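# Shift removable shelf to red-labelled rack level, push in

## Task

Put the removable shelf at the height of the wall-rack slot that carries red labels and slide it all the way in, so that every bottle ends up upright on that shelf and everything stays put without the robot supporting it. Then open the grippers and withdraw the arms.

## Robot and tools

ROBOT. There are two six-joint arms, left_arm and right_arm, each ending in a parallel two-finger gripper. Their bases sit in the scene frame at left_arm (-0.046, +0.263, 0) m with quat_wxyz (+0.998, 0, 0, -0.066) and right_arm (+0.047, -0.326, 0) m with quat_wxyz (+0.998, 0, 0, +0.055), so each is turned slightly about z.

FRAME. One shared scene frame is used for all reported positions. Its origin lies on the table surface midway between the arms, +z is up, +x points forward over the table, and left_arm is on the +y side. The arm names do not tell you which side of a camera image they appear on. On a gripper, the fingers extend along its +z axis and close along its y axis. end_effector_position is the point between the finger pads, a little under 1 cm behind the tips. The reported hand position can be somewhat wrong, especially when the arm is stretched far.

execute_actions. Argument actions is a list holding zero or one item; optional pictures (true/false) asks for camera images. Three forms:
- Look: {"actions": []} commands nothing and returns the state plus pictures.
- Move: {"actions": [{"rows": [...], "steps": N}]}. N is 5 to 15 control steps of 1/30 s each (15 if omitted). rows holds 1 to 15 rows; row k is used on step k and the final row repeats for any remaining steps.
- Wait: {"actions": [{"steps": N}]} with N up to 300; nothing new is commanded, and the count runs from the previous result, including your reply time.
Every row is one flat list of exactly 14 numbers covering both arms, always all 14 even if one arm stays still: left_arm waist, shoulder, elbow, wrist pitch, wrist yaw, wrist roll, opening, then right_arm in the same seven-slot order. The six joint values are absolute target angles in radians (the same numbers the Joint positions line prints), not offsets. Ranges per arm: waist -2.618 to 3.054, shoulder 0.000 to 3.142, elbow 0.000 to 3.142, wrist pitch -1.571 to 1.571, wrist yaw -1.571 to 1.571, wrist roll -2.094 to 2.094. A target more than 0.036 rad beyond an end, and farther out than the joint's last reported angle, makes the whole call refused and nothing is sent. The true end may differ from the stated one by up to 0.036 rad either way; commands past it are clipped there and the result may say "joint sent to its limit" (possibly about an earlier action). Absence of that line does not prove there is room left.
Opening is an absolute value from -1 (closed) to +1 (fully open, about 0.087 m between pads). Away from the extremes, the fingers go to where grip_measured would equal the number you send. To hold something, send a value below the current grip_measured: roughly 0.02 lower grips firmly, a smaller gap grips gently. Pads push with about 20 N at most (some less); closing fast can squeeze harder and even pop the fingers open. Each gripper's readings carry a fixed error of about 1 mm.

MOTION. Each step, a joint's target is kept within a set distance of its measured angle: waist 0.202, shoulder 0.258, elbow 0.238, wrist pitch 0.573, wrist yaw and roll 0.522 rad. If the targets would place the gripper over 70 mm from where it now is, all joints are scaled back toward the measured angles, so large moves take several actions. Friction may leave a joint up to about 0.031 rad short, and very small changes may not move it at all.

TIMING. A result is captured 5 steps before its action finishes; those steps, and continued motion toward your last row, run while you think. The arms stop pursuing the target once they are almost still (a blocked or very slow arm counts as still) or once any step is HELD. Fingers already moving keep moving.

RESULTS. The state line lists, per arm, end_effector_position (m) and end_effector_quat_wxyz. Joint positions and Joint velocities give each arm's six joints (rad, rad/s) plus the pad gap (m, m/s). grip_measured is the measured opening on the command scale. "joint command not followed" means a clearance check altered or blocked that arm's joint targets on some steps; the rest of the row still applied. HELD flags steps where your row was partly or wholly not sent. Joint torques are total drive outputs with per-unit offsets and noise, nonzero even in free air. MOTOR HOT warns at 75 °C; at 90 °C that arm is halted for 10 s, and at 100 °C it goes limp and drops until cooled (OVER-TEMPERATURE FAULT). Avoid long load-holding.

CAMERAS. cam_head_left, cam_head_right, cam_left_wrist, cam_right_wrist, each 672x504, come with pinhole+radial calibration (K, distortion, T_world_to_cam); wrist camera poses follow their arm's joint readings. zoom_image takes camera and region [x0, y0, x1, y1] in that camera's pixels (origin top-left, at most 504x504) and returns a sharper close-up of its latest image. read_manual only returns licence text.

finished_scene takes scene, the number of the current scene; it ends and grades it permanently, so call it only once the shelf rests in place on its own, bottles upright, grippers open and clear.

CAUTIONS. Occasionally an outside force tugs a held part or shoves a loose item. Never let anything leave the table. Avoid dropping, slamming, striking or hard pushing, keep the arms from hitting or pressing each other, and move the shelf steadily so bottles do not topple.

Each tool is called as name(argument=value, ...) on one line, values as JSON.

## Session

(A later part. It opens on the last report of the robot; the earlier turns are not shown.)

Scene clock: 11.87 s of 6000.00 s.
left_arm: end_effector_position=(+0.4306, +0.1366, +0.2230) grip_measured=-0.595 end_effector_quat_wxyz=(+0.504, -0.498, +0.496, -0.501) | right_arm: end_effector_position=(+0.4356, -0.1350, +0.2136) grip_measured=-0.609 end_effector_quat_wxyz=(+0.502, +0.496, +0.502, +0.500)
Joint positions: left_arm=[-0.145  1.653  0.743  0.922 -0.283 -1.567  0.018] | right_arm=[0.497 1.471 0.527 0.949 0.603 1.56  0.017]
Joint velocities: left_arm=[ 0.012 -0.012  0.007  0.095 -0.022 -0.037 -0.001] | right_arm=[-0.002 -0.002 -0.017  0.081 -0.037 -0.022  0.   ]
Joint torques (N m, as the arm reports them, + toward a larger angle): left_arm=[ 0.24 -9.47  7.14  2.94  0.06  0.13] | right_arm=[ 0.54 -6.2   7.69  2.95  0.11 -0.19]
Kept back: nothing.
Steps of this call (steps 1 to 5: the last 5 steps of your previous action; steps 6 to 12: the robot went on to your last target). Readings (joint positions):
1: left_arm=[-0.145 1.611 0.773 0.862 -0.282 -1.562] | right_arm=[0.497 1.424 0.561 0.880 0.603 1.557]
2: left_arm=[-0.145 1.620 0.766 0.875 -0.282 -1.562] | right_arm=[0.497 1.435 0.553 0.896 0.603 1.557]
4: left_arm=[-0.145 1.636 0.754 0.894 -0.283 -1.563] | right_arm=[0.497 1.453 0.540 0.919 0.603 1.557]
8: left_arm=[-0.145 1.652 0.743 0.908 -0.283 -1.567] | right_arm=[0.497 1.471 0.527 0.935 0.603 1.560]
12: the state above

execute_actions(actions=[{"rows":[[-0.142,1.63,0.78,1.06,-0.272,-1.566,-0.64,0.493,1.455,0.56,1.09,0.6,1.56,-0.65],[-0.137,1.632,0.802,1.052,-0.266,-1.566,-0.64,0.485,1.457,0.583,1.092,0.592,1.56,-0.65],[-0.136,1.637,0.812,1.045,-0.262,-1.566,-0.64,0.481,1.463,0.59,1.093,0.585,1.56,-0.65],[-0.134,1.645,0.821,1.04,-0.259,-1.566,-0.64,0.476,1.471,0.597,1.093,0.579,1.56,-0.65],[-0.132,1.653,0.83,1.037,-0.257,-1.566,-0.64,0.471,1.479,0.604,1.093,0.574,1.56,-0.65],[-0.13,1.661,0.84,1.035,-0.255,-1.566,-0.64,0.466,1.487,0.612,1.093,0.569,1.56,-0.65],[-0.128,1.67,0.85,1.033,-0.253,-1.566,-0.64,0.461,1.495,0.62,1.093,0.564,1.56,-0.65],[-0.126,1.678,0.86,1.031,-0.251,-1.566,-0.64,0.456,1.503,0.628,1.093,0.559,1.56,-0.65],[-0.124,1.686,0.87,1.029,-0.249,-1.566,-0.64,0.451,1.511,0.636,1.093,0.554,1.56,-0.65],[-0.122,1.695,0.88,1.027,-0.248,-1.566,-0.64,0.446,1.52,0.644,1.093,0.55,1.56,-0.65],[-0.12,1.703,0.89,1.026,-0.246,-1.566,-0.64,0.441,1.528,0.652,1.093,0.546,1.56,-0.65],[-0.118,1.711,0.9,1.025,-0.245,-1.566,-0.64,0.436,1.536,0.659,1.093,0.543,1.56,-0.65],[-0.116,1.718,0.909,1.024,-0.244,-1.566,-0.64,0.432,1.543,0.666,1.093,0.54,1.56,-0.65],[-0.115,1.724,0.916,1.023,-0.243,-1.566,-0.64,0.428,1.549,0.672,1.093,0.538,1.56,-0.65],[-0.114,1.729,0.922,1.022,-0.243,-1.566,-0.64,0.426,1.553,0.676,1.093,0.538,1.56,-0.65]],"steps":15}])

execute_actions(actions=[{"steps":9}], pictures=true)

Scene clock: 12.93 s of 6000.00 s.
left_arm: end_effector_position=(+0.4463, +0.1363, +0.2328) grip_measured=-0.595 end_effector_quat_wxyz=(+0.510, -0.492, +0.490, -0.508) | right_arm: end_effector_position=(+0.4511, -0.1353, +0.2213) grip_measured=-0.609 end_effector_quat_wxyz=(+0.505, +0.495, +0.493, +0.506)
Joint positions: left_arm=[-0.131  1.696  0.811  0.922 -0.267 -1.56   0.018] | right_arm=[0.466 1.517 0.579 0.965 0.578 1.559 0.017]
Joint velocities: left_arm=[ 0.056  0.252  0.291 -0.051  0.081  0.051  0.   ] | right_arm=[-0.149  0.242  0.232 -0.037 -0.125  0.007  0.001]
Joint torques (N m, as the arm reports them, + toward a larger angle): left_arm=[ 0.97 -9.4   9.7   2.83  0.16  0.05] | right_arm=[-1.13 -5.96 11.07  3.06 -0.05 -0.17]
Steps of this call (steps 1 to 22: the robot went on to your last target; steps 23 to 32: the first 10 steps of this action). Readings (joint positions):
23: left_arm=[-0.145 1.653 0.743 0.931 -0.283 -1.566] | right_arm=[0.497 1.471 0.527 0.956 0.603 1.560]
24: left_arm=[-0.145 1.653 0.743 0.931 -0.282 -1.566] | right_arm=[0.497 1.471 0.527 0.957 0.603 1.560]
26: left_arm=[-0.143 1.654 0.749 0.928 -0.279 -1.565] | right_arm=[0.494 1.473 0.529 0.957 0.601 1.560]
30: left_arm=[-0.136 1.680 0.789 0.923 -0.272 -1.562] | right_arm=[0.476 1.500 0.561 0.964 0.587 1.560]
32: the state above

Scene clock: 13.23 s of 6000.00 s.
left_arm: end_effector_position=(+0.4613, +0.1360, +0.2293) grip_measured=-0.595 end_effector_quat_wxyz=(+0.509, -0.493, +0.493, -0.505) | right_arm: end_effector_position=(+0.4658, -0.1354, +0.2184) grip_measured=-0.609 end_effector_quat_wxyz=(+0.505, +0.496, +0.496, +0.504)
Joint positions: left_arm=[-0.12   1.75   0.868  0.91  -0.255 -1.56   0.018] | right_arm=[0.438 1.569 0.622 0.967 0.549 1.559 0.017]
Joint velocities: left_arm=[-0.022  0.012 -0.007 -0.007  0.022  0.022 -0.001] | right_arm=[-0.012  0.022  0.017 -0.081 -0.066 -0.066  0.   ]
Joint torques (N m, as the arm reports them, + toward a larger angle): left_arm=[  0.98 -10.39   9.99   2.76   0.15   0.08] | right_arm=[-1.23 -6.92 11.25  3.06 -0.04 -0.15]
Kept back: nothing.
Steps of this call (steps 1 to 5: the last 5 steps of your previous action; steps 6 to 9: the robot went on to your last target). Readings (joint positions):
1: left_arm=[-0.130 1.705 0.821 0.921 -0.266 -1.560] | right_arm=[0.461 1.525 0.587 0.966 0.573 1.559]
2: left_arm=[-0.128 1.713 0.831 0.920 -0.264 -1.560] | right_arm=[0.456 1.533 0.595 0.967 0.568 1.559]
4: left_arm=[-0.124 1.730 0.850 0.916 -0.260 -1.560] | right_arm=[0.447 1.550 0.609 0.967 0.560 1.559]
8: left_arm=[-0.120 1.749 0.868 0.911 -0.255 -1.560] | right_arm=[0.438 1.568 0.622 0.967 0.550 1.559]
9: the state above
camera_calibration (this result's frames):
cam_left_wrist: T_world_to_cam=[[-0.0204804, -0.000989052, 0.99979, -0.222596], [-0.771132, -0.636464, -0.016426, 0.463335], [0.636346, -0.771306, 0.0122723, -0.0508578], [0, 0, 0, 1]] pos_world=[0.385097, 0.255449, 0.230784]
cam_right_wrist: T_world_to_cam=[[0.0276393, 0.00307818, -0.999613, 0.206127], [-0.766578, 0.641863, -0.0192194, 0.469945], [0.641556, 0.766813, 0.0201003, -0.0609878], [0, 0, 0, 1]] pos_world=[0.393679, -0.255508, 0.216305]

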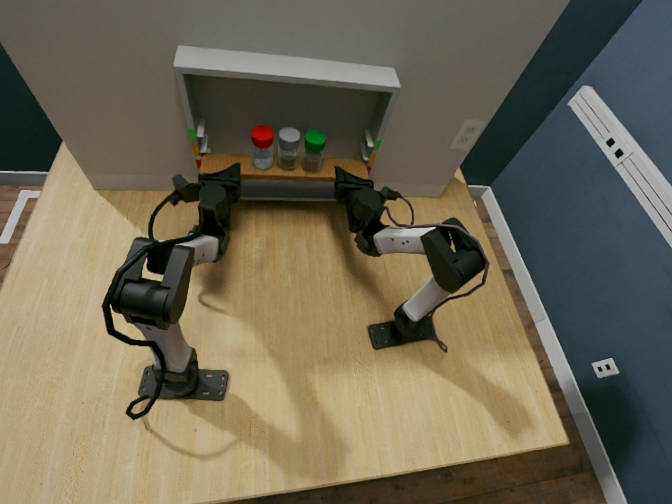

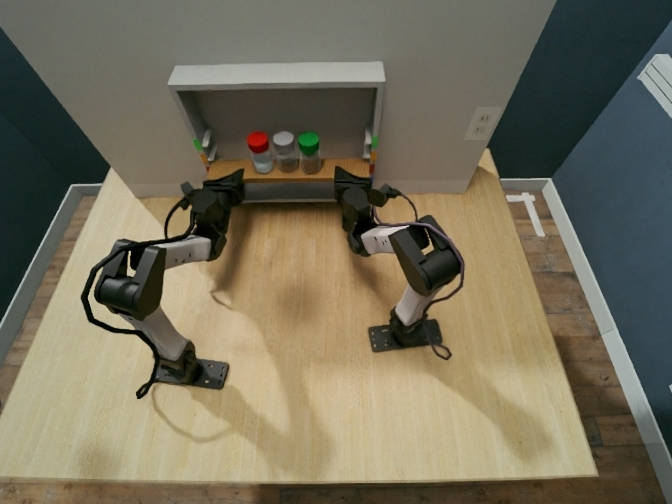

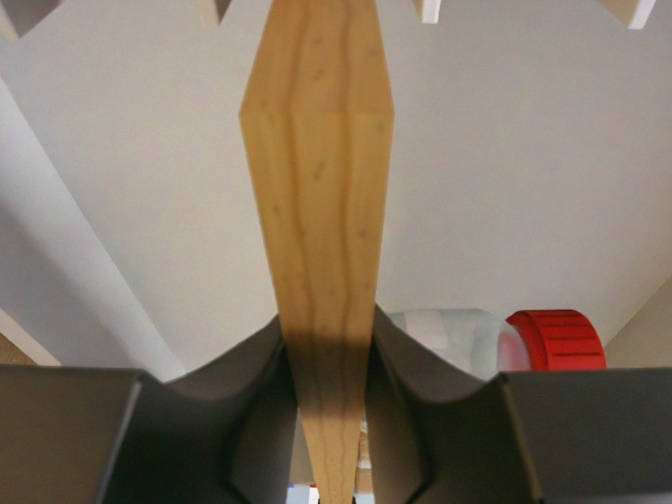

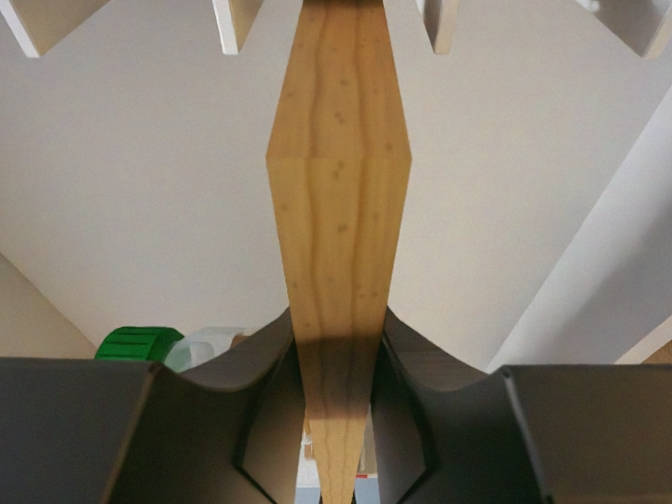

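execute_actions(actions=[{"rows":[[-0.113,1.733,0.926,1.019,-0.24,-1.566,-0.64,0.424,1.557,0.68,1.092,0.531,1.56,-0.65],[-0.112,1.74,0.934,1.016,-0.237,-1.566,-0.64,0.421,1.563,0.686,1.091,0.525,1.56,-0.65],[-0.11,1.749,0.944,1.014,-0.235,-1.566,-0.64,0.416,1.572,0.694,1.09,0.519,1.56,-0.65],[-0.108,1.759,0.956,1.012,-0.233,-1.566,-0.64,0.411,1.582,0.704,1.089,0.513,1.56,-0.65],[-0.106,1.769,0.968,1.01,-0.23,-1.566,-0.64,0.406,1.592,0.713,1.088,0.507,1.56,-0.65],[-0.104,1.78,0.98,1.007,-0.228,-1.566,-0.64,0.401,1.602,0.723,1.087,0.502,1.56,-0.65],[-0.101,1.79,0.992,1.005,-0.226,-1.566,-0.64,0.396,1.612,0.733,1.086,0.497,1.56,-0.65],[-0.099,1.8,1.005,1.003,-0.224,-1.566,-0.64,0.391,1.622,0.743,1.085,0.492,1.56,-0.65],[-0.097,1.811,1.017,1.0,-0.222,-1.566,-0.64,0.386,1.632,0.753,1.084,0.487,1.56,-0.65],[-0.095,1.821,1.03,0.998,-0.22,-1.566,-0.64,0.381,1.642,0.763,1.083,0.482,1.56,-0.65],[-0.093,1.831,1.042,0.995,-0.218,-1.566,-0.64,0.376,1.652,0.773,1.082,0.478,1.56,-0.65],[-0.091,1.841,1.055,0.992,-0.217,-1.566,-0.64,0.371,1.662,0.783,1.081,0.474,1.56,-0.65],[-0.089,1.851,1.068,0.989,-0.215,-1.566,-0.64,0.367,1.671,0.794,1.08,0.47,1.56,-0.65],[-0.088,1.86,1.081,0.987,-0.214,-1.566,-0.64,0.363,1.681,0.804,1.079,0.466,1.56,-0.65],[-0.086,1.87,1.094,0.984,-0.212,-1.566,-0.64,0.359,1.69,0.815,1.078,0.462,1.56,-0.65]],"steps":15}])

execute_actions(actions=[{"rows":[[-0.084,1.879,1.106,0.982,-0.211,-1.566,-0.64,0.355,1.699,0.824,1.077,0.459,1.56,-0.65],[-0.083,1.887,1.117,0.98,-0.21,-1.566,-0.64,0.351,1.707,0.833,1.076,0.456,1.56,-0.65],[-0.082,1.894,1.126,0.979,-0.209,-1.566,-0.64,0.348,1.714,0.84,1.075,0.454,1.56,-0.65],[-0.081,1.9,1.134,0.978,-0.208,-1.566,-0.64,0.345,1.72,0.847,1.075,0.452,1.56,-0.65],[-0.08,1.905,1.141,0.977,-0.208,-1.566,-0.64,0.343,1.725,0.852,1.075,0.451,1.56,-0.65],[-0.079,1.909,1.146,0.976,-0.207,-1.566,-0.64,0.341,1.729,0.857,1.075,0.45,1.56,-0.65],[-0.079,1.912,1.15,0.976,-0.207,-1.566,-0.64,0.34,1.732,0.86,1.075,0.449,1.56,-0.65],[-0.078,1.914,1.153,0.976,-0.207,-1.566,-0.64,0.339,1.734,0.862,1.075,0.449,1.56,-0.65],[-0.078,1.916,1.155,0.976,-0.207,-1.566,-0.64,0.338,1.736,0.864,1.075,0.449,1.56,-0.65]],"steps":15}])

execute_actions(actions=[{"steps":5}], pictures=true)

Scene clock: 14.70 s of 6000.00 s.
left_arm: end_effector_position=(+0.4830, +0.1360, +0.2296) grip_measured=-0.595 end_effector_quat_wxyz=(+0.509, -0.492, +0.492, -0.507) | right_arm: end_effector_position=(+0.4874, -0.1350, +0.2184) grip_measured=-0.609 end_effector_quat_wxyz=(+0.505, +0.495, +0.495, +0.505)
Joint positions: left_arm=[-0.105  1.822  0.957  0.898 -0.24  -1.56   0.018] | right_arm=[0.402 1.639 0.694 0.967 0.512 1.559 0.017]
Joint velocities: left_arm=[ 0.037  0.32   0.364 -0.11   0.066  0.007 -0.001] | right_arm=[-0.144  0.31   0.271  0.007 -0.183  0.007 -0.001]
Joint torques (N m, as the arm reports them, + toward a larger angle): left_arm=[  0.9  -11.16  10.03   2.75   0.13   0.03] | right_arm=[-1.09 -7.56 11.01  2.94 -0.05 -0.15]
Steps of this call (steps 1 to 30: the robot went on to your last target; steps 31 to 34: nothing new was sent; steps 35 to 44: the first 10 steps of this action). Readings (joint positions):
35: left_arm=[-0.120 1.750 0.868 0.910 -0.255 -1.560] | right_arm=[0.438 1.569 0.622 0.967 0.548 1.559]
36: left_arm=[-0.120 1.750 0.870 0.909 -0.254 -1.560] | right_arm=[0.437 1.570 0.622 0.967 0.547 1.559]
38: left_arm=[-0.118 1.759 0.883 0.906 -0.252 -1.560] | right_arm=[0.431 1.579 0.633 0.967 0.541 1.559]
42: left_arm=[-0.109 1.800 0.932 0.902 -0.244 -1.560] | right_arm=[0.411 1.618 0.674 0.967 0.522 1.559]
44: the state above

Scene clock: 15.20 s of 6000.00 s.
left_arm: end_effector_position=(+0.5168, +0.1357, +0.2260) grip_measured=-0.595 end_effector_quat_wxyz=(+0.509, -0.491, +0.493, -0.507) | right_arm: end_effector_position=(+0.5212, -0.1350, +0.2147) grip_measured=-0.609 end_effector_quat_wxyz=(+0.505, +0.494, +0.496, +0.505)
Joint positions: left_arm=[-0.085  1.937  1.1    0.87  -0.219 -1.56   0.018] | right_arm=[0.351 1.753 0.808 0.967 0.46  1.559 0.017]
Joint velocities: left_arm=[ 0.017  0.042  0.056  0.037  0.007 -0.022  0.   ] | right_arm=[-0.022  0.037  0.032  0.051 -0.095  0.007 -0.   ]
Joint torques (N m, as the arm reports them, + toward a larger angle): left_arm=[  0.94 -12.57   9.9    2.79   0.16   0.06] | right_arm=[-1.26 -8.8  11.4   2.91 -0.05 -0.16]
Steps of this call (steps 1 to 5: the last 5 steps of your previous action; steps 6 to 15: the first 10 steps of this action). Readings (joint positions):
6: left_arm=[-0.094 1.885 1.032 0.882 -0.228 -1.560] | right_arm=[0.374 1.701 0.753 0.967 0.485 1.559]
7: left_arm=[-0.093 1.895 1.044 0.880 -0.227 -1.560] | right_arm=[0.370 1.711 0.763 0.967 0.481 1.559]
9: left_arm=[-0.090 1.912 1.066 0.876 -0.224 -1.560] | right_arm=[0.363 1.727 0.781 0.967 0.473 1.559]
13: left_arm=[-0.086 1.933 1.094 0.871 -0.220 -1.560] | right_arm=[0.353 1.748 0.803 0.967 0.463 1.559]
15: the state above

Scene clock: 15.37 s of 6000.00 s.
left_arm: end_effector_position=(+0.5173, +0.1358, +0.2257) grip_measured=-0.595 end_effector_quat_wxyz=(+0.509, -0.491, +0.493, -0.506) | right_arm: end_effector_position=(+0.5217, -0.1349, +0.2145) grip_measured=-0.609 end_effector_quat_wxyz=(+0.505, +0.494, +0.496, +0.505)
Joint positions: left_arm=[-0.085  1.939  1.102  0.868 -0.218 -1.56   0.018] | right_arm=[0.35  1.755 0.81  0.967 0.459 1.559 0.017]
Joint velocities: left_arm=[-0.007 -0.002 -0.012 -0.007 -0.007 -0.007 -0.001] | right_arm=[-0.012 -0.002 -0.002  0.037 -0.037 -0.022 -0.001]
Joint torques (N m, as the arm reports them, + toward a larger angle): left_arm=[  1.1  -12.42  10.16   2.76   0.16   0.06] | right_arm=[-1.3  -8.69 11.45  2.92 -0.09 -0.19]
Kept back: nothing.
Steps of this call (steps 1 to 5: the last 5 steps of your previous action). Readings (joint positions):
1: left_arm=[-0.085 1.938 1.101 0.869 -0.219 -1.560] | right_arm=[0.351 1.754 0.809 0.967 0.460 1.559]
2: left_arm=[-0.085 1.939 1.102 0.869 -0.218 -1.560] | right_arm=[0.350 1.754 0.810 0.967 0.459 1.559]
4: left_arm=[-0.085 1.939 1.102 0.868 -0.218 -1.560] | right_arm=[0.350 1.755 0.810 0.967 0.459 1.559]
5: the state above
camera_calibration (this result's frames):
cam_left_wrist: T_world_to_cam=[[-0.0233392, -0.00142462, 0.999727, -0.216307], [-0.772041, -0.635291, -0.018929, 0.507171], [0.635144, -0.772271, 0.0137273, -0.0861152], [0, 0, 0, 1]] pos_world=[0.441203, 0.255389, 0.227031]
cam_right_wrist: T_world_to_cam=[[0.0292137, 0.00186771, -0.999571, 0.199635], [-0.768245, 0.639803, -0.0212574, 0.513411], [0.639489, 0.768537, 0.0201259, -0.0958224], [0, 0, 0, 1]] pos_world=[0.449871, -0.255212, 0.212392]

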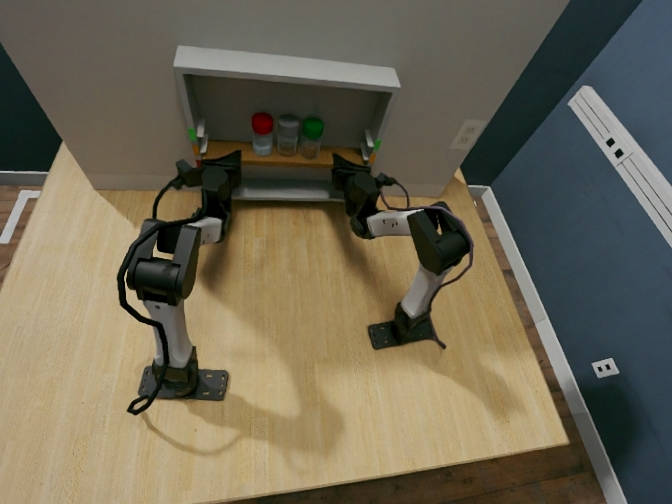

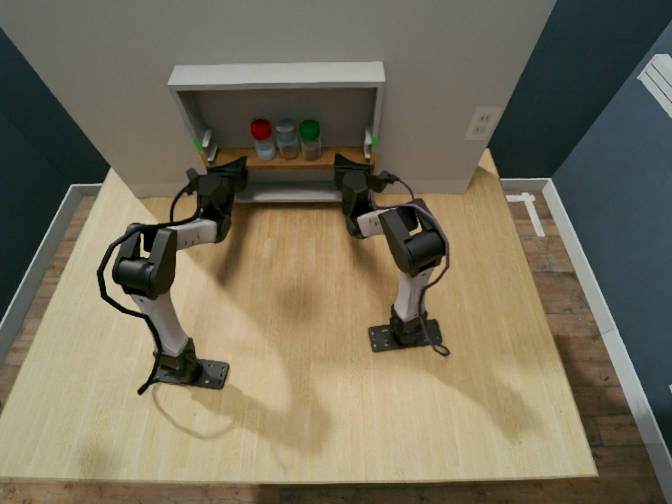

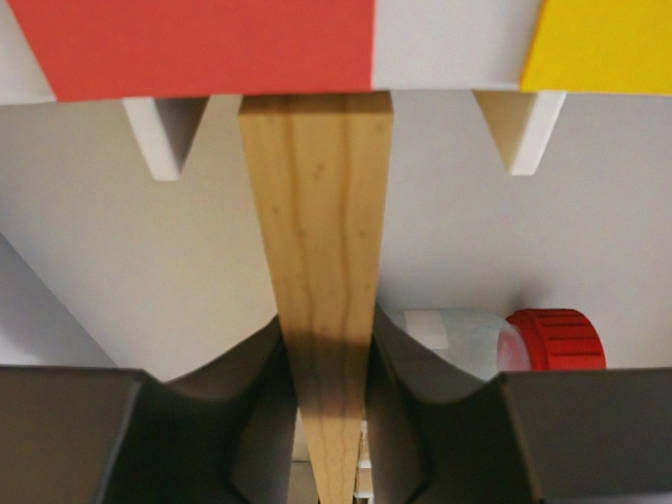

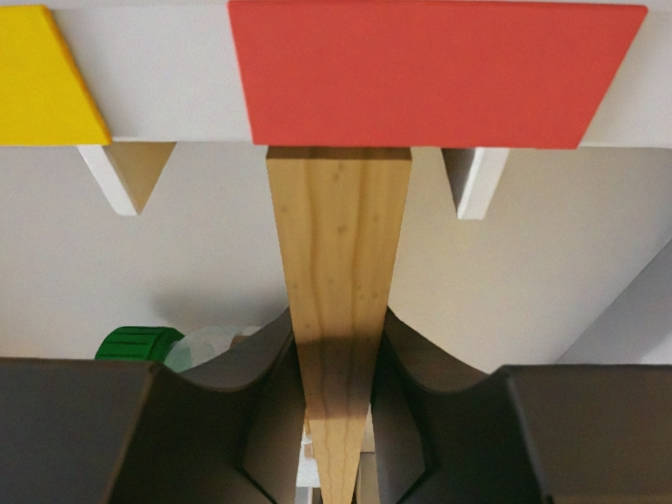

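execute_actions(actions=[])

Scene clock: 16.37 s of 6000.00 s.
left_arm: end_effector_position=(+0.5173, +0.1358, +0.2257) grip_measured=-0.595 end_effector_quat_wxyz=(+0.509, -0.491, +0.493, -0.506) | right_arm: end_effector_position=(+0.5217, -0.1349, +0.2145) grip_measured=-0.609 end_effector_quat_wxyz=(+0.505, +0.494, +0.496, +0.505)
Joint positions: left_arm=[-0.085  1.939  1.102  0.868 -0.218 -1.56   0.018] | right_arm=[0.35  1.755 0.81  0.967 0.459 1.559 0.017]
Joint velocities: left_arm=[-0.022 -0.007  0.002  0.007 -0.007 -0.007 -0.   ] | right_arm=[ 0.002 -0.017 -0.002  0.037 -0.007  0.037  0.   ]
Joint torques (N m, as the arm reports them, + toward a larger angle): left_arm=[  1.08 -12.44  10.13   2.77   0.16   0.05] | right_arm=[-1.16 -8.71 11.52  2.87 -0.11 -0.13]
Kept back: nothing.
Steps of this call (steps 1 to 15: the robot went on to your last target; steps 16 to 30: nothing new was sent). Readings (joint positions):
1: left_arm=[-0.085 1.939 1.102 0.868 -0.218 -1.560] | right_arm=[0.350 1.755 0.810 0.967 0.459 1.559]
2: left_arm=[-0.085 1.939 1.102 0.868 -0.218 -1.560] | right_arm=[0.350 1.755 0.810 0.967 0.459 1.559]
4: left_arm=[-0.085 1.939 1.102 0.868 -0.218 -1.560] | right_arm=[0.350 1.755 0.810 0.967 0.459 1.559]
8: left_arm=[-0.085 1.939 1.102 0.868 -0.218 -1.560] | right_arm=[0.350 1.755 0.810 0.967 0.459 1.559]
30: the state above
All arms were judged still, so your last target was given up. Only a new action makes them travel on or press farther. Fingers that are still opening or closing keep moving.
camera_calibration (this result's frames):
cam_left_wrist: T_world_to_cam=[[-0.0233392, -0.00142462, 0.999727, -0.216307], [-0.772041, -0.635291, -0.018929, 0.507171], [0.635144, -0.772271, 0.0137273, -0.0861152], [0, 0, 0, 1]] pos_world=[0.441203, 0.255389, 0.227031]
cam_right_wrist: T_world_to_cam=[[0.0292137, 0.00186771, -0.999571, 0.199635], [-0.768245, 0.639803, -0.0212574, 0.513411], [0.639489, 0.768537, 0.0201259, -0.0958224], [0, 0, 0, 1]] pos_world=[0.449871, -0.255212, 0.212392]

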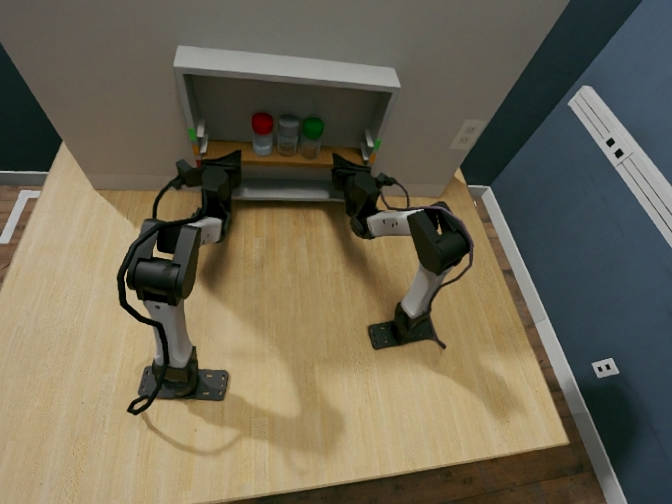

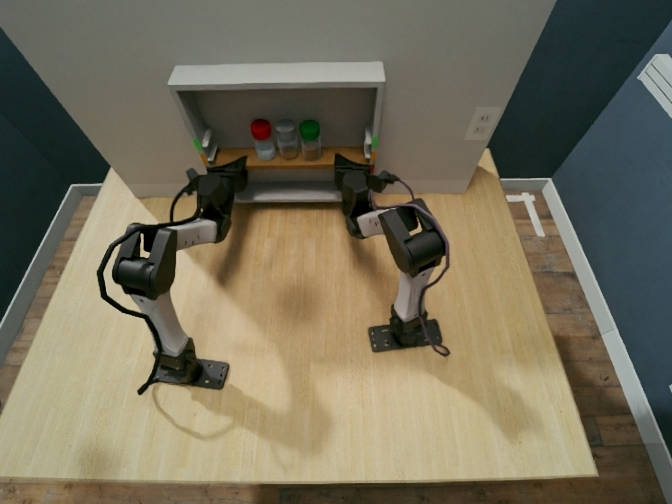

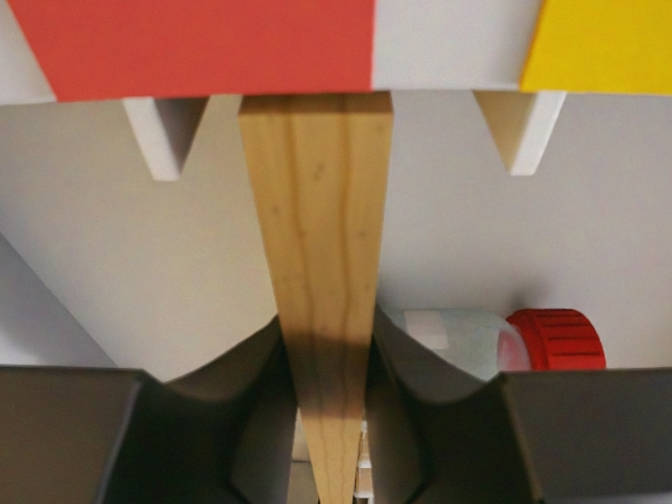

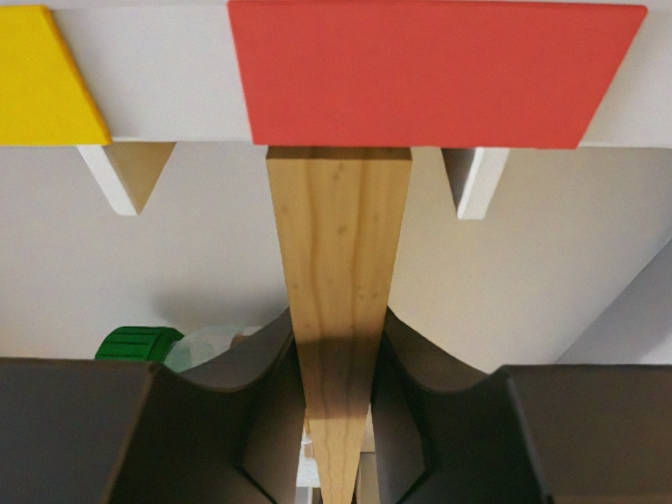

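execute_actions(actions=[{"rows":[[-0.078,1.919,1.158,0.976,-0.207,-1.566,-0.64,0.337,1.739,0.867,1.075,0.448,1.56,-0.65],[-0.077,1.922,1.161,0.976,-0.206,-1.566,-0.64,0.336,1.742,0.870,1.075,0.447,1.56,-0.65],[-0.077,1.925,1.164,0.976,-0.206,-1.566,-0.64,0.335,1.745,0.872,1.075,0.446,1.56,-0.65],[-0.076,1.928,1.167,0.976,-0.205,-1.566,-0.64,0.334,1.748,0.874,1.075,0.445,1.56,-0.65],[-0.076,1.931,1.169,0.976,-0.205,-1.566,-0.64,0.333,1.751,0.876,1.075,0.444,1.56,-0.65],[-0.075,1.934,1.170,0.976,-0.204,-1.566,-0.64,0.332,1.754,0.877,1.075,0.443,1.56,-0.65],[-0.075,1.937,1.170,0.976,-0.204,-1.566,-0.64,0.332,1.757,0.877,1.075,0.443,1.56,-0.65],[-0.075,1.940,1.170,0.976,-0.204,-1.566,-0.64,0.332,1.760,0.877,1.075,0.443,1.56,-0.65],[-0.075,1.943,1.170,0.976,-0.204,-1.566,-0.64,0.332,1.763,0.877,1.075,0.443,1.56,-0.65],[-0.075,1.946,1.170,0.976,-0.204,-1.566,-0.64,0.332,1.766,0.877,1.075,0.443,1.56,-0.65]],"steps":15}])

execute_actions(actions=[])

Scene clock: 17.20 s of 6000.00 s.
left_arm: end_effector_position=(+0.5206, +0.1362, +0.2250) grip_measured=-0.595 end_effector_quat_wxyz=(+0.509, -0.491, +0.493, -0.507) | right_arm: end_effector_position=(+0.5237, -0.1345, +0.2132) grip_measured=-0.609 end_effector_quat_wxyz=(+0.504, +0.494, +0.497, +0.504)
Joint positions: left_arm=[-0.082  1.951  1.115  0.868 -0.214 -1.56   0.018] | right_arm=[0.349 1.764 0.816 0.967 0.456 1.559 0.017]
Joint velocities: left_arm=[-0.007 -0.012 -0.007  0.022  0.007  0.007 -0.   ] | right_arm=[-0.002 -0.012 -0.022  0.007  0.022 -0.066 -0.   ]
Joint torques (N m, as the arm reports them, + toward a larger angle): left_arm=[  1.05 -11.19  10.26   2.8    0.15   0.05] | right_arm=[-1.61 -7.42 11.86  2.78 -0.14 -0.17]
Steps of this call (steps 1 to 15: nothing new was sent; steps 16 to 25: the first 10 steps of this action). Readings (joint positions):
16: left_arm=[-0.085 1.939 1.102 0.868 -0.218 -1.560] | right_arm=[0.350 1.755 0.810 0.967 0.459 1.559]
17: left_arm=[-0.085 1.939 1.102 0.868 -0.218 -1.560] | right_arm=[0.350 1.755 0.810 0.967 0.459 1.559]
19: left_arm=[-0.085 1.940 1.103 0.868 -0.218 -1.560] | right_arm=[0.350 1.757 0.812 0.967 0.459 1.559]
23: left_arm=[-0.082 1.951 1.115 0.868 -0.214 -1.560] | right_arm=[0.349 1.763 0.816 0.967 0.456 1.559]
25: the state above

Scene clock: 17.37 s of 6000.00 s.
left_arm: end_effector_position=(+0.5206, +0.1362, +0.2250) grip_measured=-0.595 end_effector_quat_wxyz=(+0.509, -0.491, +0.493, -0.507) | right_arm: end_effector_position=(+0.5237, -0.1345, +0.2133) grip_measured=-0.609 end_effector_quat_wxyz=(+0.504, +0.494, +0.497, +0.505)
Joint positions: left_arm=[-0.082  1.951  1.115  0.868 -0.214 -1.56   0.018] | right_arm=[0.349 1.764 0.816 0.968 0.456 1.559 0.017]
Joint velocities: left_arm=[-0.007  0.002  0.002 -0.022 -0.037 -0.007  0.   ] | right_arm=[-0.002 -0.017  0.007  0.037 -0.037 -0.037 -0.   ]
Joint torques (N m, as the arm reports them, + toward a larger angle): left_arm=[  1.04 -11.12  10.28   2.79   0.15   0.05] | right_arm=[-1.6  -7.31 11.95  2.9  -0.13 -0.16]
Kept back: nothing.
Steps of this call (steps 1 to 5: the last 5 steps of your previous action). Readings (joint positions):
1: left_arm=[-0.082 1.951 1.115 0.868 -0.214 -1.560] | right_arm=[0.349 1.764 0.816 0.968 0.456 1.559]
2: left_arm=[-0.082 1.951 1.115 0.868 -0.214 -1.560] | right_arm=[0.349 1.764 0.816 0.968 0.456 1.559]
4: left_arm=[-0.082 1.951 1.115 0.868 -0.214 -1.560] | right_arm=[0.349 1.764 0.816 0.968 0.456 1.559]
5: the state above
camera_calibration (this result's frames):
cam_left_wrist: T_world_to_cam=[[-0.0241115, -0.000981043, 0.999709, -0.215155], [-0.772517, -0.634702, -0.0192548, 0.510196], [0.634536, -0.772756, 0.0145458, -0.087717], [0, 0, 0, 1]] pos_world=[0.444607, 0.255827, 0.226192]
cam_right_wrist: T_world_to_cam=[[0.028554, 0.00150079, -0.999591, 0.198701], [-0.768746, 0.639209, -0.0210001, 0.514813], [0.638916, 0.769032, 0.0194057, -0.0969667], [0, 0, 0, 1]] pos_world=[0.452041, -0.254801, 0.211313]

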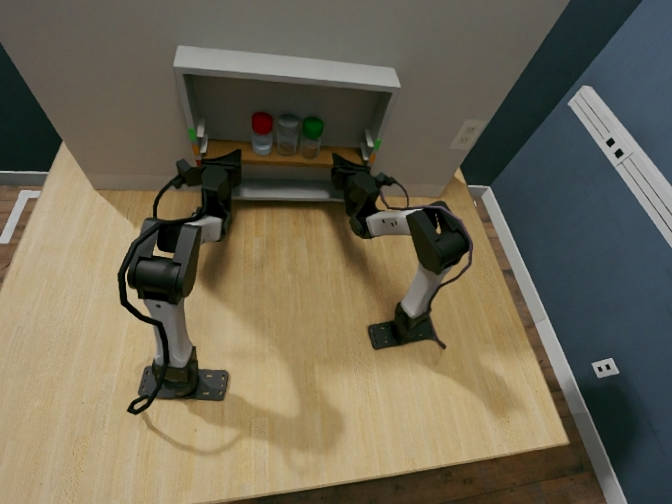

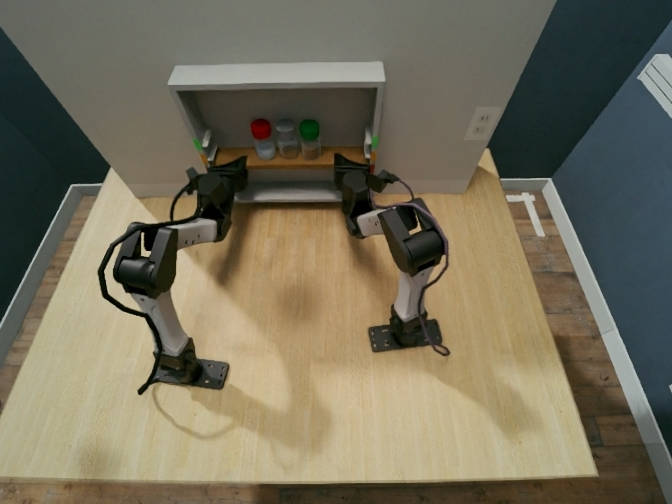

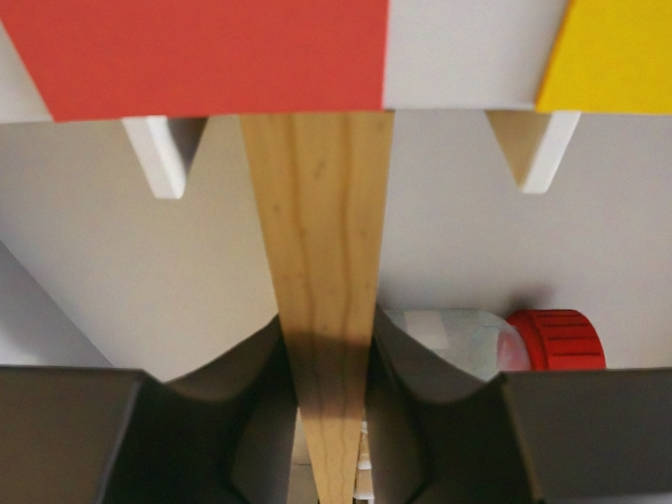

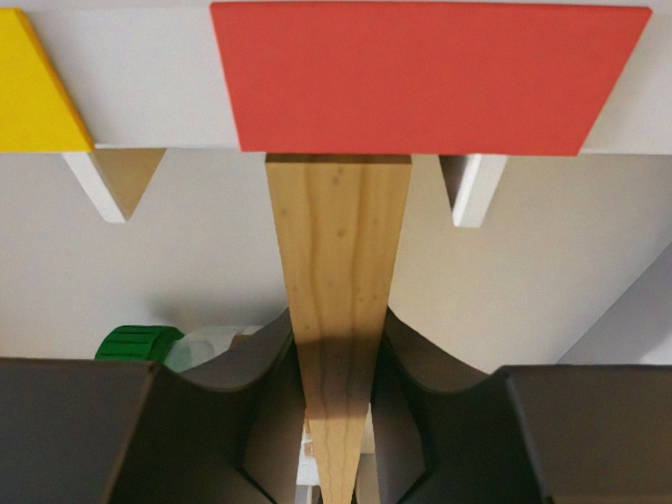

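execute_actions(actions=[{"rows":[[-0.075,1.945,1.167,0.976,-0.204,-1.566,-0.64,0.333,1.765,0.873,1.075,0.444,1.56,-0.65],[-0.075,1.944,1.164,0.976,-0.204,-1.566,-0.64,0.334,1.764,0.869,1.075,0.445,1.56,-0.65],[-0.075,1.944,1.161,0.975,-0.204,-1.566,-0.64,0.335,1.763,0.865,1.074,0.446,1.56,-0.65],[-0.075,1.944,1.158,0.974,-0.204,-1.566,-0.64,0.336,1.762,0.862,1.073,0.447,1.56,-0.65],[-0.075,1.944,1.155,0.973,-0.204,-1.566,-0.64,0.337,1.762,0.859,1.072,0.448,1.56,-0.65],[-0.075,1.944,1.152,0.972,-0.204,-1.566,-0.64,0.337,1.762,0.856,1.071,0.448,1.56,-0.65],[-0.075,1.944,1.149,0.971,-0.204,-1.566,-0.64,0.337,1.762,0.853,1.070,0.448,1.56,-0.65],[-0.075,1.944,1.146,0.970,-0.204,-1.566,-0.64,0.337,1.762,0.850,1.069,0.448,1.56,-0.65],[-0.075,1.944,1.143,0.969,-0.204,-1.566,-0.64,0.337,1.762,0.847,1.068,0.448,1.56,-0.65],[-0.075,1.944,1.141,0.968,-0.204,-1.566,-0.64,0.337,1.762,0.844,1.067,0.448,1.56,-0.65]],"steps":15}])

execute_actions(actions=[{"steps":6}])

Scene clock: 18.10 s of 6000.00 s.
left_arm: end_effector_position=(+0.5206, +0.1362, +0.2250) grip_measured=-0.595 end_effector_quat_wxyz=(+0.509, -0.491, +0.493, -0.507) | right_arm: end_effector_position=(+0.5237, -0.1345, +0.2133) grip_measured=-0.609 end_effector_quat_wxyz=(+0.504, +0.494, +0.497, +0.505)
Joint positions: left_arm=[-0.082  1.951  1.115  0.868 -0.214 -1.56   0.018] | right_arm=[0.349 1.764 0.816 0.968 0.456 1.559 0.017]
Joint velocities: left_arm=[-0.007 -0.012  0.007 -0.095 -0.066 -0.037 -0.001] | right_arm=[-0.007  0.002 -0.012 -0.022  0.007  0.037 -0.001]
Joint torques (N m, as the arm reports them, + toward a larger angle): left_arm=[  1.07 -11.35   8.13   2.69   0.16   0.06] | right_arm=[-1.15 -7.48  9.23  2.79 -0.07 -0.18]
Steps of this call (steps 1 to 12: the robot went on to your last target; steps 13 to 22: the first 10 steps of this action). Readings (joint positions):
13: left_arm=[-0.082 1.951 1.115 0.868 -0.214 -1.560] | right_arm=[0.349 1.764 0.816 0.968 0.456 1.559]
14: left_arm=[-0.082 1.951 1.115 0.868 -0.214 -1.560] | right_arm=[0.349 1.764 0.816 0.968 0.456 1.559]
16: left_arm=[-0.082 1.951 1.115 0.868 -0.214 -1.560] | right_arm=[0.349 1.764 0.816 0.968 0.456 1.559]
20: left_arm=[-0.082 1.951 1.115 0.868 -0.214 -1.560] | right_arm=[0.349 1.764 0.816 0.968 0.456 1.559]
22: the state above

Scene clock: 18.30 s of 6000.00 s.
left_arm: end_effector_position=(+0.5206, +0.1362, +0.2250) grip_measured=-0.595 end_effector_quat_wxyz=(+0.509, -0.491, +0.493, -0.507) | right_arm: end_effector_position=(+0.5237, -0.1345, +0.2133) grip_measured=-0.609 end_effector_quat_wxyz=(+0.504, +0.494, +0.497, +0.505)
Joint positions: left_arm=[-0.082  1.951  1.115  0.868 -0.214 -1.56   0.018] | right_arm=[0.349 1.764 0.816 0.968 0.456 1.559 0.017]
Joint velocities: left_arm=[ 0.017 -0.017 -0.007 -0.022 -0.007 -0.037  0.001] | right_arm=[-0.017 -0.012  0.012 -0.022  0.066  0.095 -0.001]
Joint torques (N m, as the arm reports them, + toward a larger angle): left_arm=[  1.07 -11.34   8.16   2.7    0.15   0.07] | right_arm=[-0.98 -7.55  9.18  2.82 -0.06 -0.17]
Kept back: nothing.
Steps of this call (steps 1 to 5: the last 5 steps of your previous action; step 6: the robot went on to your last target). Readings (joint positions):
1: left_arm=[-0.082 1.951 1.115 0.868 -0.214 -1.560] | right_arm=[0.349 1.764 0.816 0.968 0.456 1.559]
2: left_arm=[-0.082 1.951 1.115 0.868 -0.214 -1.560] | right_arm=[0.349 1.764 0.816 0.968 0.456 1.559]
4: left_arm=[-0.082 1.951 1.115 0.868 -0.214 -1.560] | right_arm=[0.349 1.764 0.816 0.968 0.456 1.559]
6: the state above

execute_actions(actions=[{"rows":[[-0.075,1.944,1.138,0.968,-0.204,-1.566,-0.64,0.337,1.762,0.841,1.067,0.448,1.56,-0.65],[-0.075,1.944,1.135,0.968,-0.204,-1.566,-0.64,0.337,1.762,0.838,1.067,0.448,1.56,-0.65],[-0.075,1.944,1.133,0.968,-0.204,-1.566,-0.64,0.337,1.762,0.836,1.067,0.448,1.56,-0.65],[-0.075,1.944,1.131,0.968,-0.204,-1.566,-0.64,0.337,1.762,0.834,1.067,0.448,1.56,-0.65],[-0.075,1.944,1.129,0.968,-0.204,-1.566,-0.64,0.337,1.762,0.832,1.067,0.448,1.56,-0.65],[-0.075,1.944,1.127,0.968,-0.204,-1.566,-0.64,0.337,1.762,0.830,1.067,0.448,1.56,-0.65],[-0.075,1.944,1.125,0.968,-0.204,-1.566,-0.64,0.337,1.762,0.828,1.067,0.448,1.56,-0.65],[-0.075,1.944,1.123,0.968,-0.204,-1.566,-0.64,0.337,1.762,0.826,1.067,0.448,1.56,-0.65],[-0.075,1.944,1.121,0.968,-0.204,-1.566,-0.64,0.337,1.762,0.824,1.067,0.448,1.56,-0.65],[-0.075,1.944,1.119,0.968,-0.204,-1.566,-0.64,0.337,1.762,0.822,1.067,0.448,1.56,-0.65]],"steps":15}])

execute_actions(actions=[{"steps":6}])

Scene clock: 19.07 s of 6000.00 s.
left_arm: end_effector_position=(+0.5204, +0.1362, +0.2245) grip_measured=-0.595 end_effector_quat_wxyz=(+0.509, -0.491, +0.493, -0.506) | right_arm: end_effector_position=(+0.5236, -0.1345, +0.2128) grip_measured=-0.609 end_effector_quat_wxyz=(+0.504, +0.494, +0.497, +0.504)
Joint positions: left_arm=[-0.082  1.951  1.114  0.868 -0.214 -1.56   0.018] | right_arm=[0.349 1.764 0.815 0.968 0.456 1.559 0.017]
Joint velocities: left_arm=[-0.002  0.002  0.007  0.007  0.007 -0.051 -0.   ] | right_arm=[-0.007 -0.012  0.002  0.007  0.022 -0.037  0.   ]
Joint torques (N m, as the arm reports them, + toward a larger angle): left_arm=[  1.01 -11.36   6.66   2.67   0.15   0.06] | right_arm=[-1.16 -7.6   7.52  2.81 -0.07 -0.2 ]
Steps of this call (steps 1 to 13: the robot went on to your last target; steps 14 to 23: the first 10 steps of this action). Readings (joint positions):
14: left_arm=[-0.082 1.951 1.115 0.868 -0.214 -1.560] | right_arm=[0.349 1.764 0.816 0.968 0.456 1.559]
15: left_arm=[-0.082 1.951 1.115 0.868 -0.214 -1.560] | right_arm=[0.349 1.764 0.816 0.968 0.456 1.559]
17: left_arm=[-0.082 1.951 1.115 0.868 -0.214 -1.560] | right_arm=[0.349 1.764 0.816 0.968 0.456 1.559]
21: left_arm=[-0.082 1.951 1.114 0.868 -0.214 -1.560] | right_arm=[0.349 1.764 0.816 0.968 0.456 1.559]
23: the state above

Scene clock: 19.27 s of 6000.00 s.
left_arm: end_effector_position=(+0.5204, +0.1362, +0.2244) grip_measured=-0.595 end_effector_quat_wxyz=(+0.509, -0.491, +0.493, -0.506) | right_arm: end_effector_position=(+0.5236, -0.1345, +0.2128) grip_measured=-0.609 end_effector_quat_wxyz=(+0.504, +0.494, +0.497, +0.504)
Joint positions: left_arm=[-0.082  1.951  1.114  0.868 -0.214 -1.56   0.018] | right_arm=[0.349 1.764 0.815 0.968 0.456 1.559 0.017]
Joint velocities: left_arm=[ 0.012 -0.007  0.002 -0.007 -0.007  0.066  0.   ] | right_arm=[-0.012 -0.002  0.007  0.037 -0.037 -0.051  0.001]
Joint torques (N m, as the arm reports them, + toward a larger angle): left_arm=[  1.04 -11.37   6.62   2.68   0.14   0.06] | right_arm=[-1.06 -7.53  7.43  2.81 -0.05 -0.16]
Kept back: nothing.
Steps of this call (steps 1 to 5: the last 5 steps of your previous action; step 6: the robot went on to your last target). Readings (joint positions):
1: left_arm=[-0.082 1.951 1.114 0.868 -0.214 -1.560] | right_arm=[0.349 1.764 0.815 0.968 0.456 1.559]
2: left_arm=[-0.082 1.951 1.114 0.868 -0.214 -1.560] | right_arm=[0.349 1.764 0.815 0.968 0.456 1.559]
4: left_arm=[-0.082 1.951 1.114 0.868 -0.214 -1.560] | right_arm=[0.349 1.764 0.815 0.968 0.456 1.559]
6: the state above

execute_actions(actions=[])

Scene clock: 19.43 s of 6000.00 s.
left_arm: end_effector_position=(+0.5204, +0.1362, +0.2244) grip_measured=-0.595 end_effector_quat_wxyz=(+0.509, -0.491, +0.493, -0.506) | right_arm: end_effector_position=(+0.5236, -0.1345, +0.2128) grip_measured=-0.609 end_effector_quat_wxyz=(+0.504, +0.494, +0.497, +0.504)
Joint positions: left_arm=[-0.082  1.951  1.114  0.868 -0.214 -1.56   0.018] | right_arm=[0.349 1.764 0.815 0.968 0.456 1.559 0.017]
Joint velocities: left_arm=[-0.002 -0.002  0.002 -0.066 -0.022  0.007 -0.   ] | right_arm=[ 0.007 -0.012 -0.007 -0.037  0.037 -0.037 -0.001]
Joint torques (N m, as the arm reports them, + toward a larger angle): left_arm=[  1.06 -11.36   6.6    2.69   0.15   0.05] | right_arm=[-1.11 -7.47  7.47  2.81 -0.07 -0.2 ]
Kept back: nothing.
Steps of this call (steps 1 to 5: the robot went on to your last target). Readings (joint positions):
1: left_arm=[-0.082 1.951 1.114 0.868 -0.214 -1.560] | right_arm=[0.349 1.764 0.815 0.968 0.456 1.559]
2: left_arm=[-0.082 1.951 1.114 0.868 -0.214 -1.560] | right_arm=[0.349 1.764 0.815 0.968 0.456 1.559]
4: left_arm=[-0.082 1.951 1.114 0.868 -0.214 -1.560] | right_arm=[0.349 1.764 0.815 0.968 0.456 1.559]
5: the state above
camera_calibration (this result's frames):
cam_left_wrist: T_world_to_cam=[[-0.022621, -0.00130551, 0.999743, -0.215271], [-0.772545, -0.634696, -0.018309, 0.509892], [0.634557, -0.772761, 0.0133489, -0.0873316], [0, 0, 0, 1]] pos_world=[0.444461, 0.255859, 0.225718]
cam_right_wrist: T_world_to_cam=[[0.0275286, 0.000993711, -0.999621, 0.198676], [-0.768768, 0.639198, -0.0205357, 0.514639], [0.638935, 0.769041, 0.0183602, -0.0965764], [0, 0, 0, 1]] pos_world=[0.451875, -0.254883, 0.210942]

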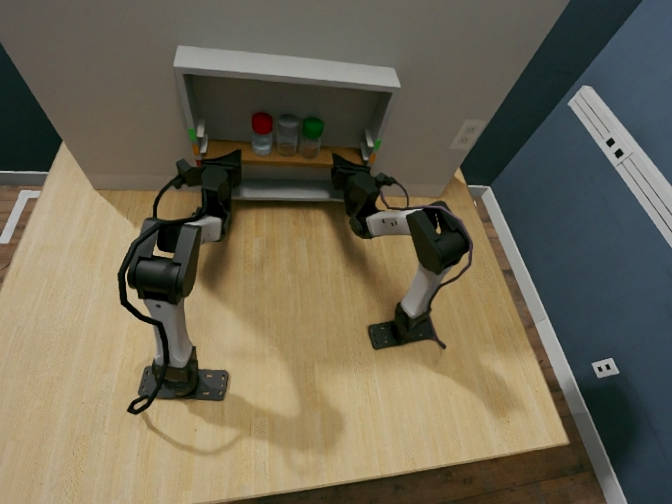

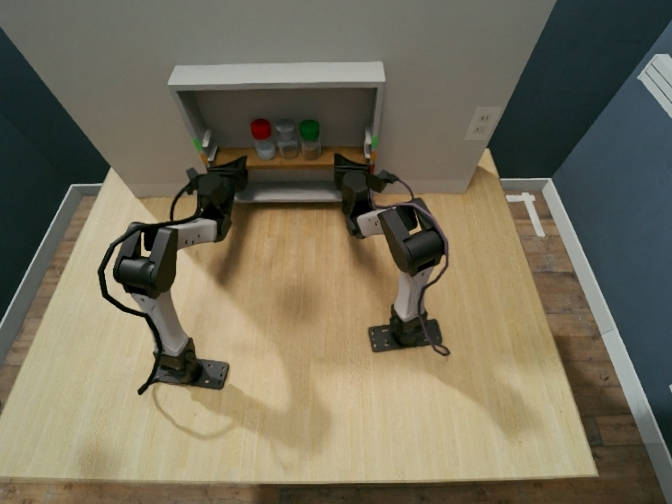

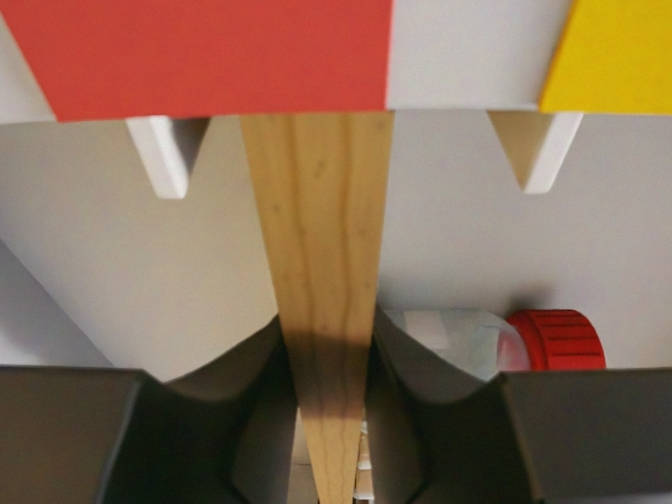

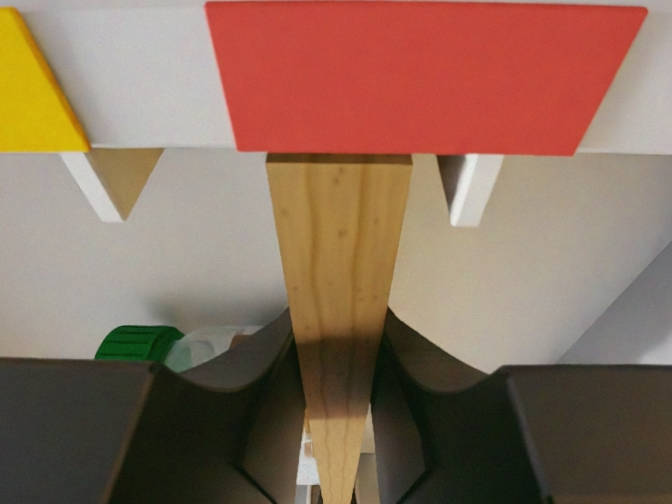

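execute_actions(actions=[{"rows":[[-0.076,1.942,1.119,0.968,-0.205,-1.566,-0.64,0.338,1.760,0.822,1.067,0.449,1.56,-0.65],[-0.077,1.940,1.118,0.968,-0.206,-1.566,-0.64,0.339,1.758,0.821,1.067,0.450,1.56,-0.65],[-0.078,1.938,1.117,0.968,-0.207,-1.566,-0.64,0.340,1.756,0.820,1.067,0.451,1.56,-0.65],[-0.078,1.937,1.116,0.968,-0.208,-1.566,-0.64,0.341,1.755,0.819,1.067,0.452,1.56,-0.65],[-0.078,1.937,1.115,0.968,-0.208,-1.566,-0.64,0.342,1.755,0.818,1.067,0.452,1.56,-0.65],[-0.078,1.937,1.114,0.968,-0.208,-1.566,-0.64,0.342,1.755,0.817,1.067,0.452,1.56,-0.65],[-0.078,1.937,1.113,0.968,-0.208,-1.566,-0.64,0.342,1.755,0.816,1.067,0.452,1.56,-0.65],[-0.078,1.937,1.112,0.968,-0.208,-1.566,-0.64,0.342,1.755,0.815,1.067,0.452,1.56,-0.65],[-0.078,1.937,1.111,0.968,-0.208,-1.566,-0.64,0.342,1.755,0.814,1.067,0.452,1.56,-0.65],[-0.078,1.937,1.110,0.968,-0.208,-1.566,-0.64,0.342,1.755,0.813,1.067,0.452,1.56,-0.65]],"steps":15}])

execute_actions(actions=[{"steps":6}])

Scene clock: 20.30 s of 6000.00 s.
left_arm: end_effector_position=(+0.5191, +0.1364, +0.2184) grip_measured=-0.595 end_effector_quat_wxyz=(+0.505, -0.495, +0.497, -0.503) | right_arm: end_effector_position=(+0.5232, -0.1345, +0.2078) grip_measured=-0.609 end_effector_quat_wxyz=(+0.503, +0.495, +0.501, +0.501)
Joint positions: left_arm=[-0.082  1.952  1.103  0.865 -0.214 -1.562  0.018] | right_arm=[0.349 1.769 0.81  0.967 0.455 1.559 0.017]
Joint velocities: left_arm=[ 0.017  0.037 -0.051 -0.037  0.007 -0.022  0.001] | right_arm=[ 0.017  0.002 -0.042  0.051  0.007 -0.066  0.001]
Joint torques (N m, as the arm reports them, + toward a larger angle): left_arm=[  0.89 -12.11   6.99   2.72   0.12   0.07] | right_arm=[-0.5  -8.51  7.28  2.86 -0.04 -0.18]
Steps of this call (steps 1 to 15: the robot went on to your last target; step 16: nothing new was sent; steps 17 to 26: the first 10 steps of this action). Readings (joint positions):
17: left_arm=[-0.082 1.951 1.114 0.868 -0.214 -1.560] | right_arm=[0.349 1.764 0.815 0.968 0.456 1.559]
18: left_arm=[-0.082 1.951 1.114 0.868 -0.214 -1.560] | right_arm=[0.349 1.764 0.815 0.968 0.456 1.559]
20: left_arm=[-0.082 1.951 1.113 0.868 -0.214 -1.560] | right_arm=[0.349 1.764 0.815 0.968 0.456 1.559]
24: left_arm=[-0.082 1.951 1.107 0.867 -0.214 -1.562] | right_arm=[0.349 1.767 0.812 0.967 0.456 1.559]
26: the state above

Scene clock: 20.50 s of 6000.00 s.
left_arm: end_effector_position=(+0.5194, +0.1364, +0.2147) grip_measured=-0.595 end_effector_quat_wxyz=(+0.503, -0.497, +0.498, -0.502) | right_arm: end_effector_position=(+0.5232, -0.1345, +0.2055) grip_measured=-0.609 end_effector_quat_wxyz=(+0.502, +0.496, +0.503, +0.499)
Joint positions: left_arm=[-0.082  1.957  1.101  0.866 -0.214 -1.567  0.018] | right_arm=[0.349 1.772 0.809 0.965 0.455 1.559 0.017]
Joint velocities: left_arm=[-0.017 -0.007  0.002 -0.037 -0.007 -0.022  0.   ] | right_arm=[ 0.012  0.007 -0.017 -0.022  0.007  0.007  0.   ]
Joint torques (N m, as the arm reports them, + toward a larger angle): left_arm=[  0.77 -12.31   6.95   2.7    0.08   0.13] | right_arm=[-0.51 -8.58  7.17  2.85 -0.03 -0.21]
Kept back: nothing.
Steps of this call (steps 1 to 5: the last 5 steps of your previous action; step 6: the robot went on to your last target). Readings (joint positions):
1: left_arm=[-0.082 1.953 1.103 0.865 -0.214 -1.563] | right_arm=[0.349 1.770 0.809 0.966 0.455 1.559]
2: left_arm=[-0.082 1.955 1.102 0.865 -0.214 -1.564] | right_arm=[0.349 1.771 0.809 0.965 0.455 1.559]
4: left_arm=[-0.082 1.957 1.101 0.866 -0.214 -1.567] | right_arm=[0.349 1.772 0.809 0.965 0.455 1.559]
6: the state above


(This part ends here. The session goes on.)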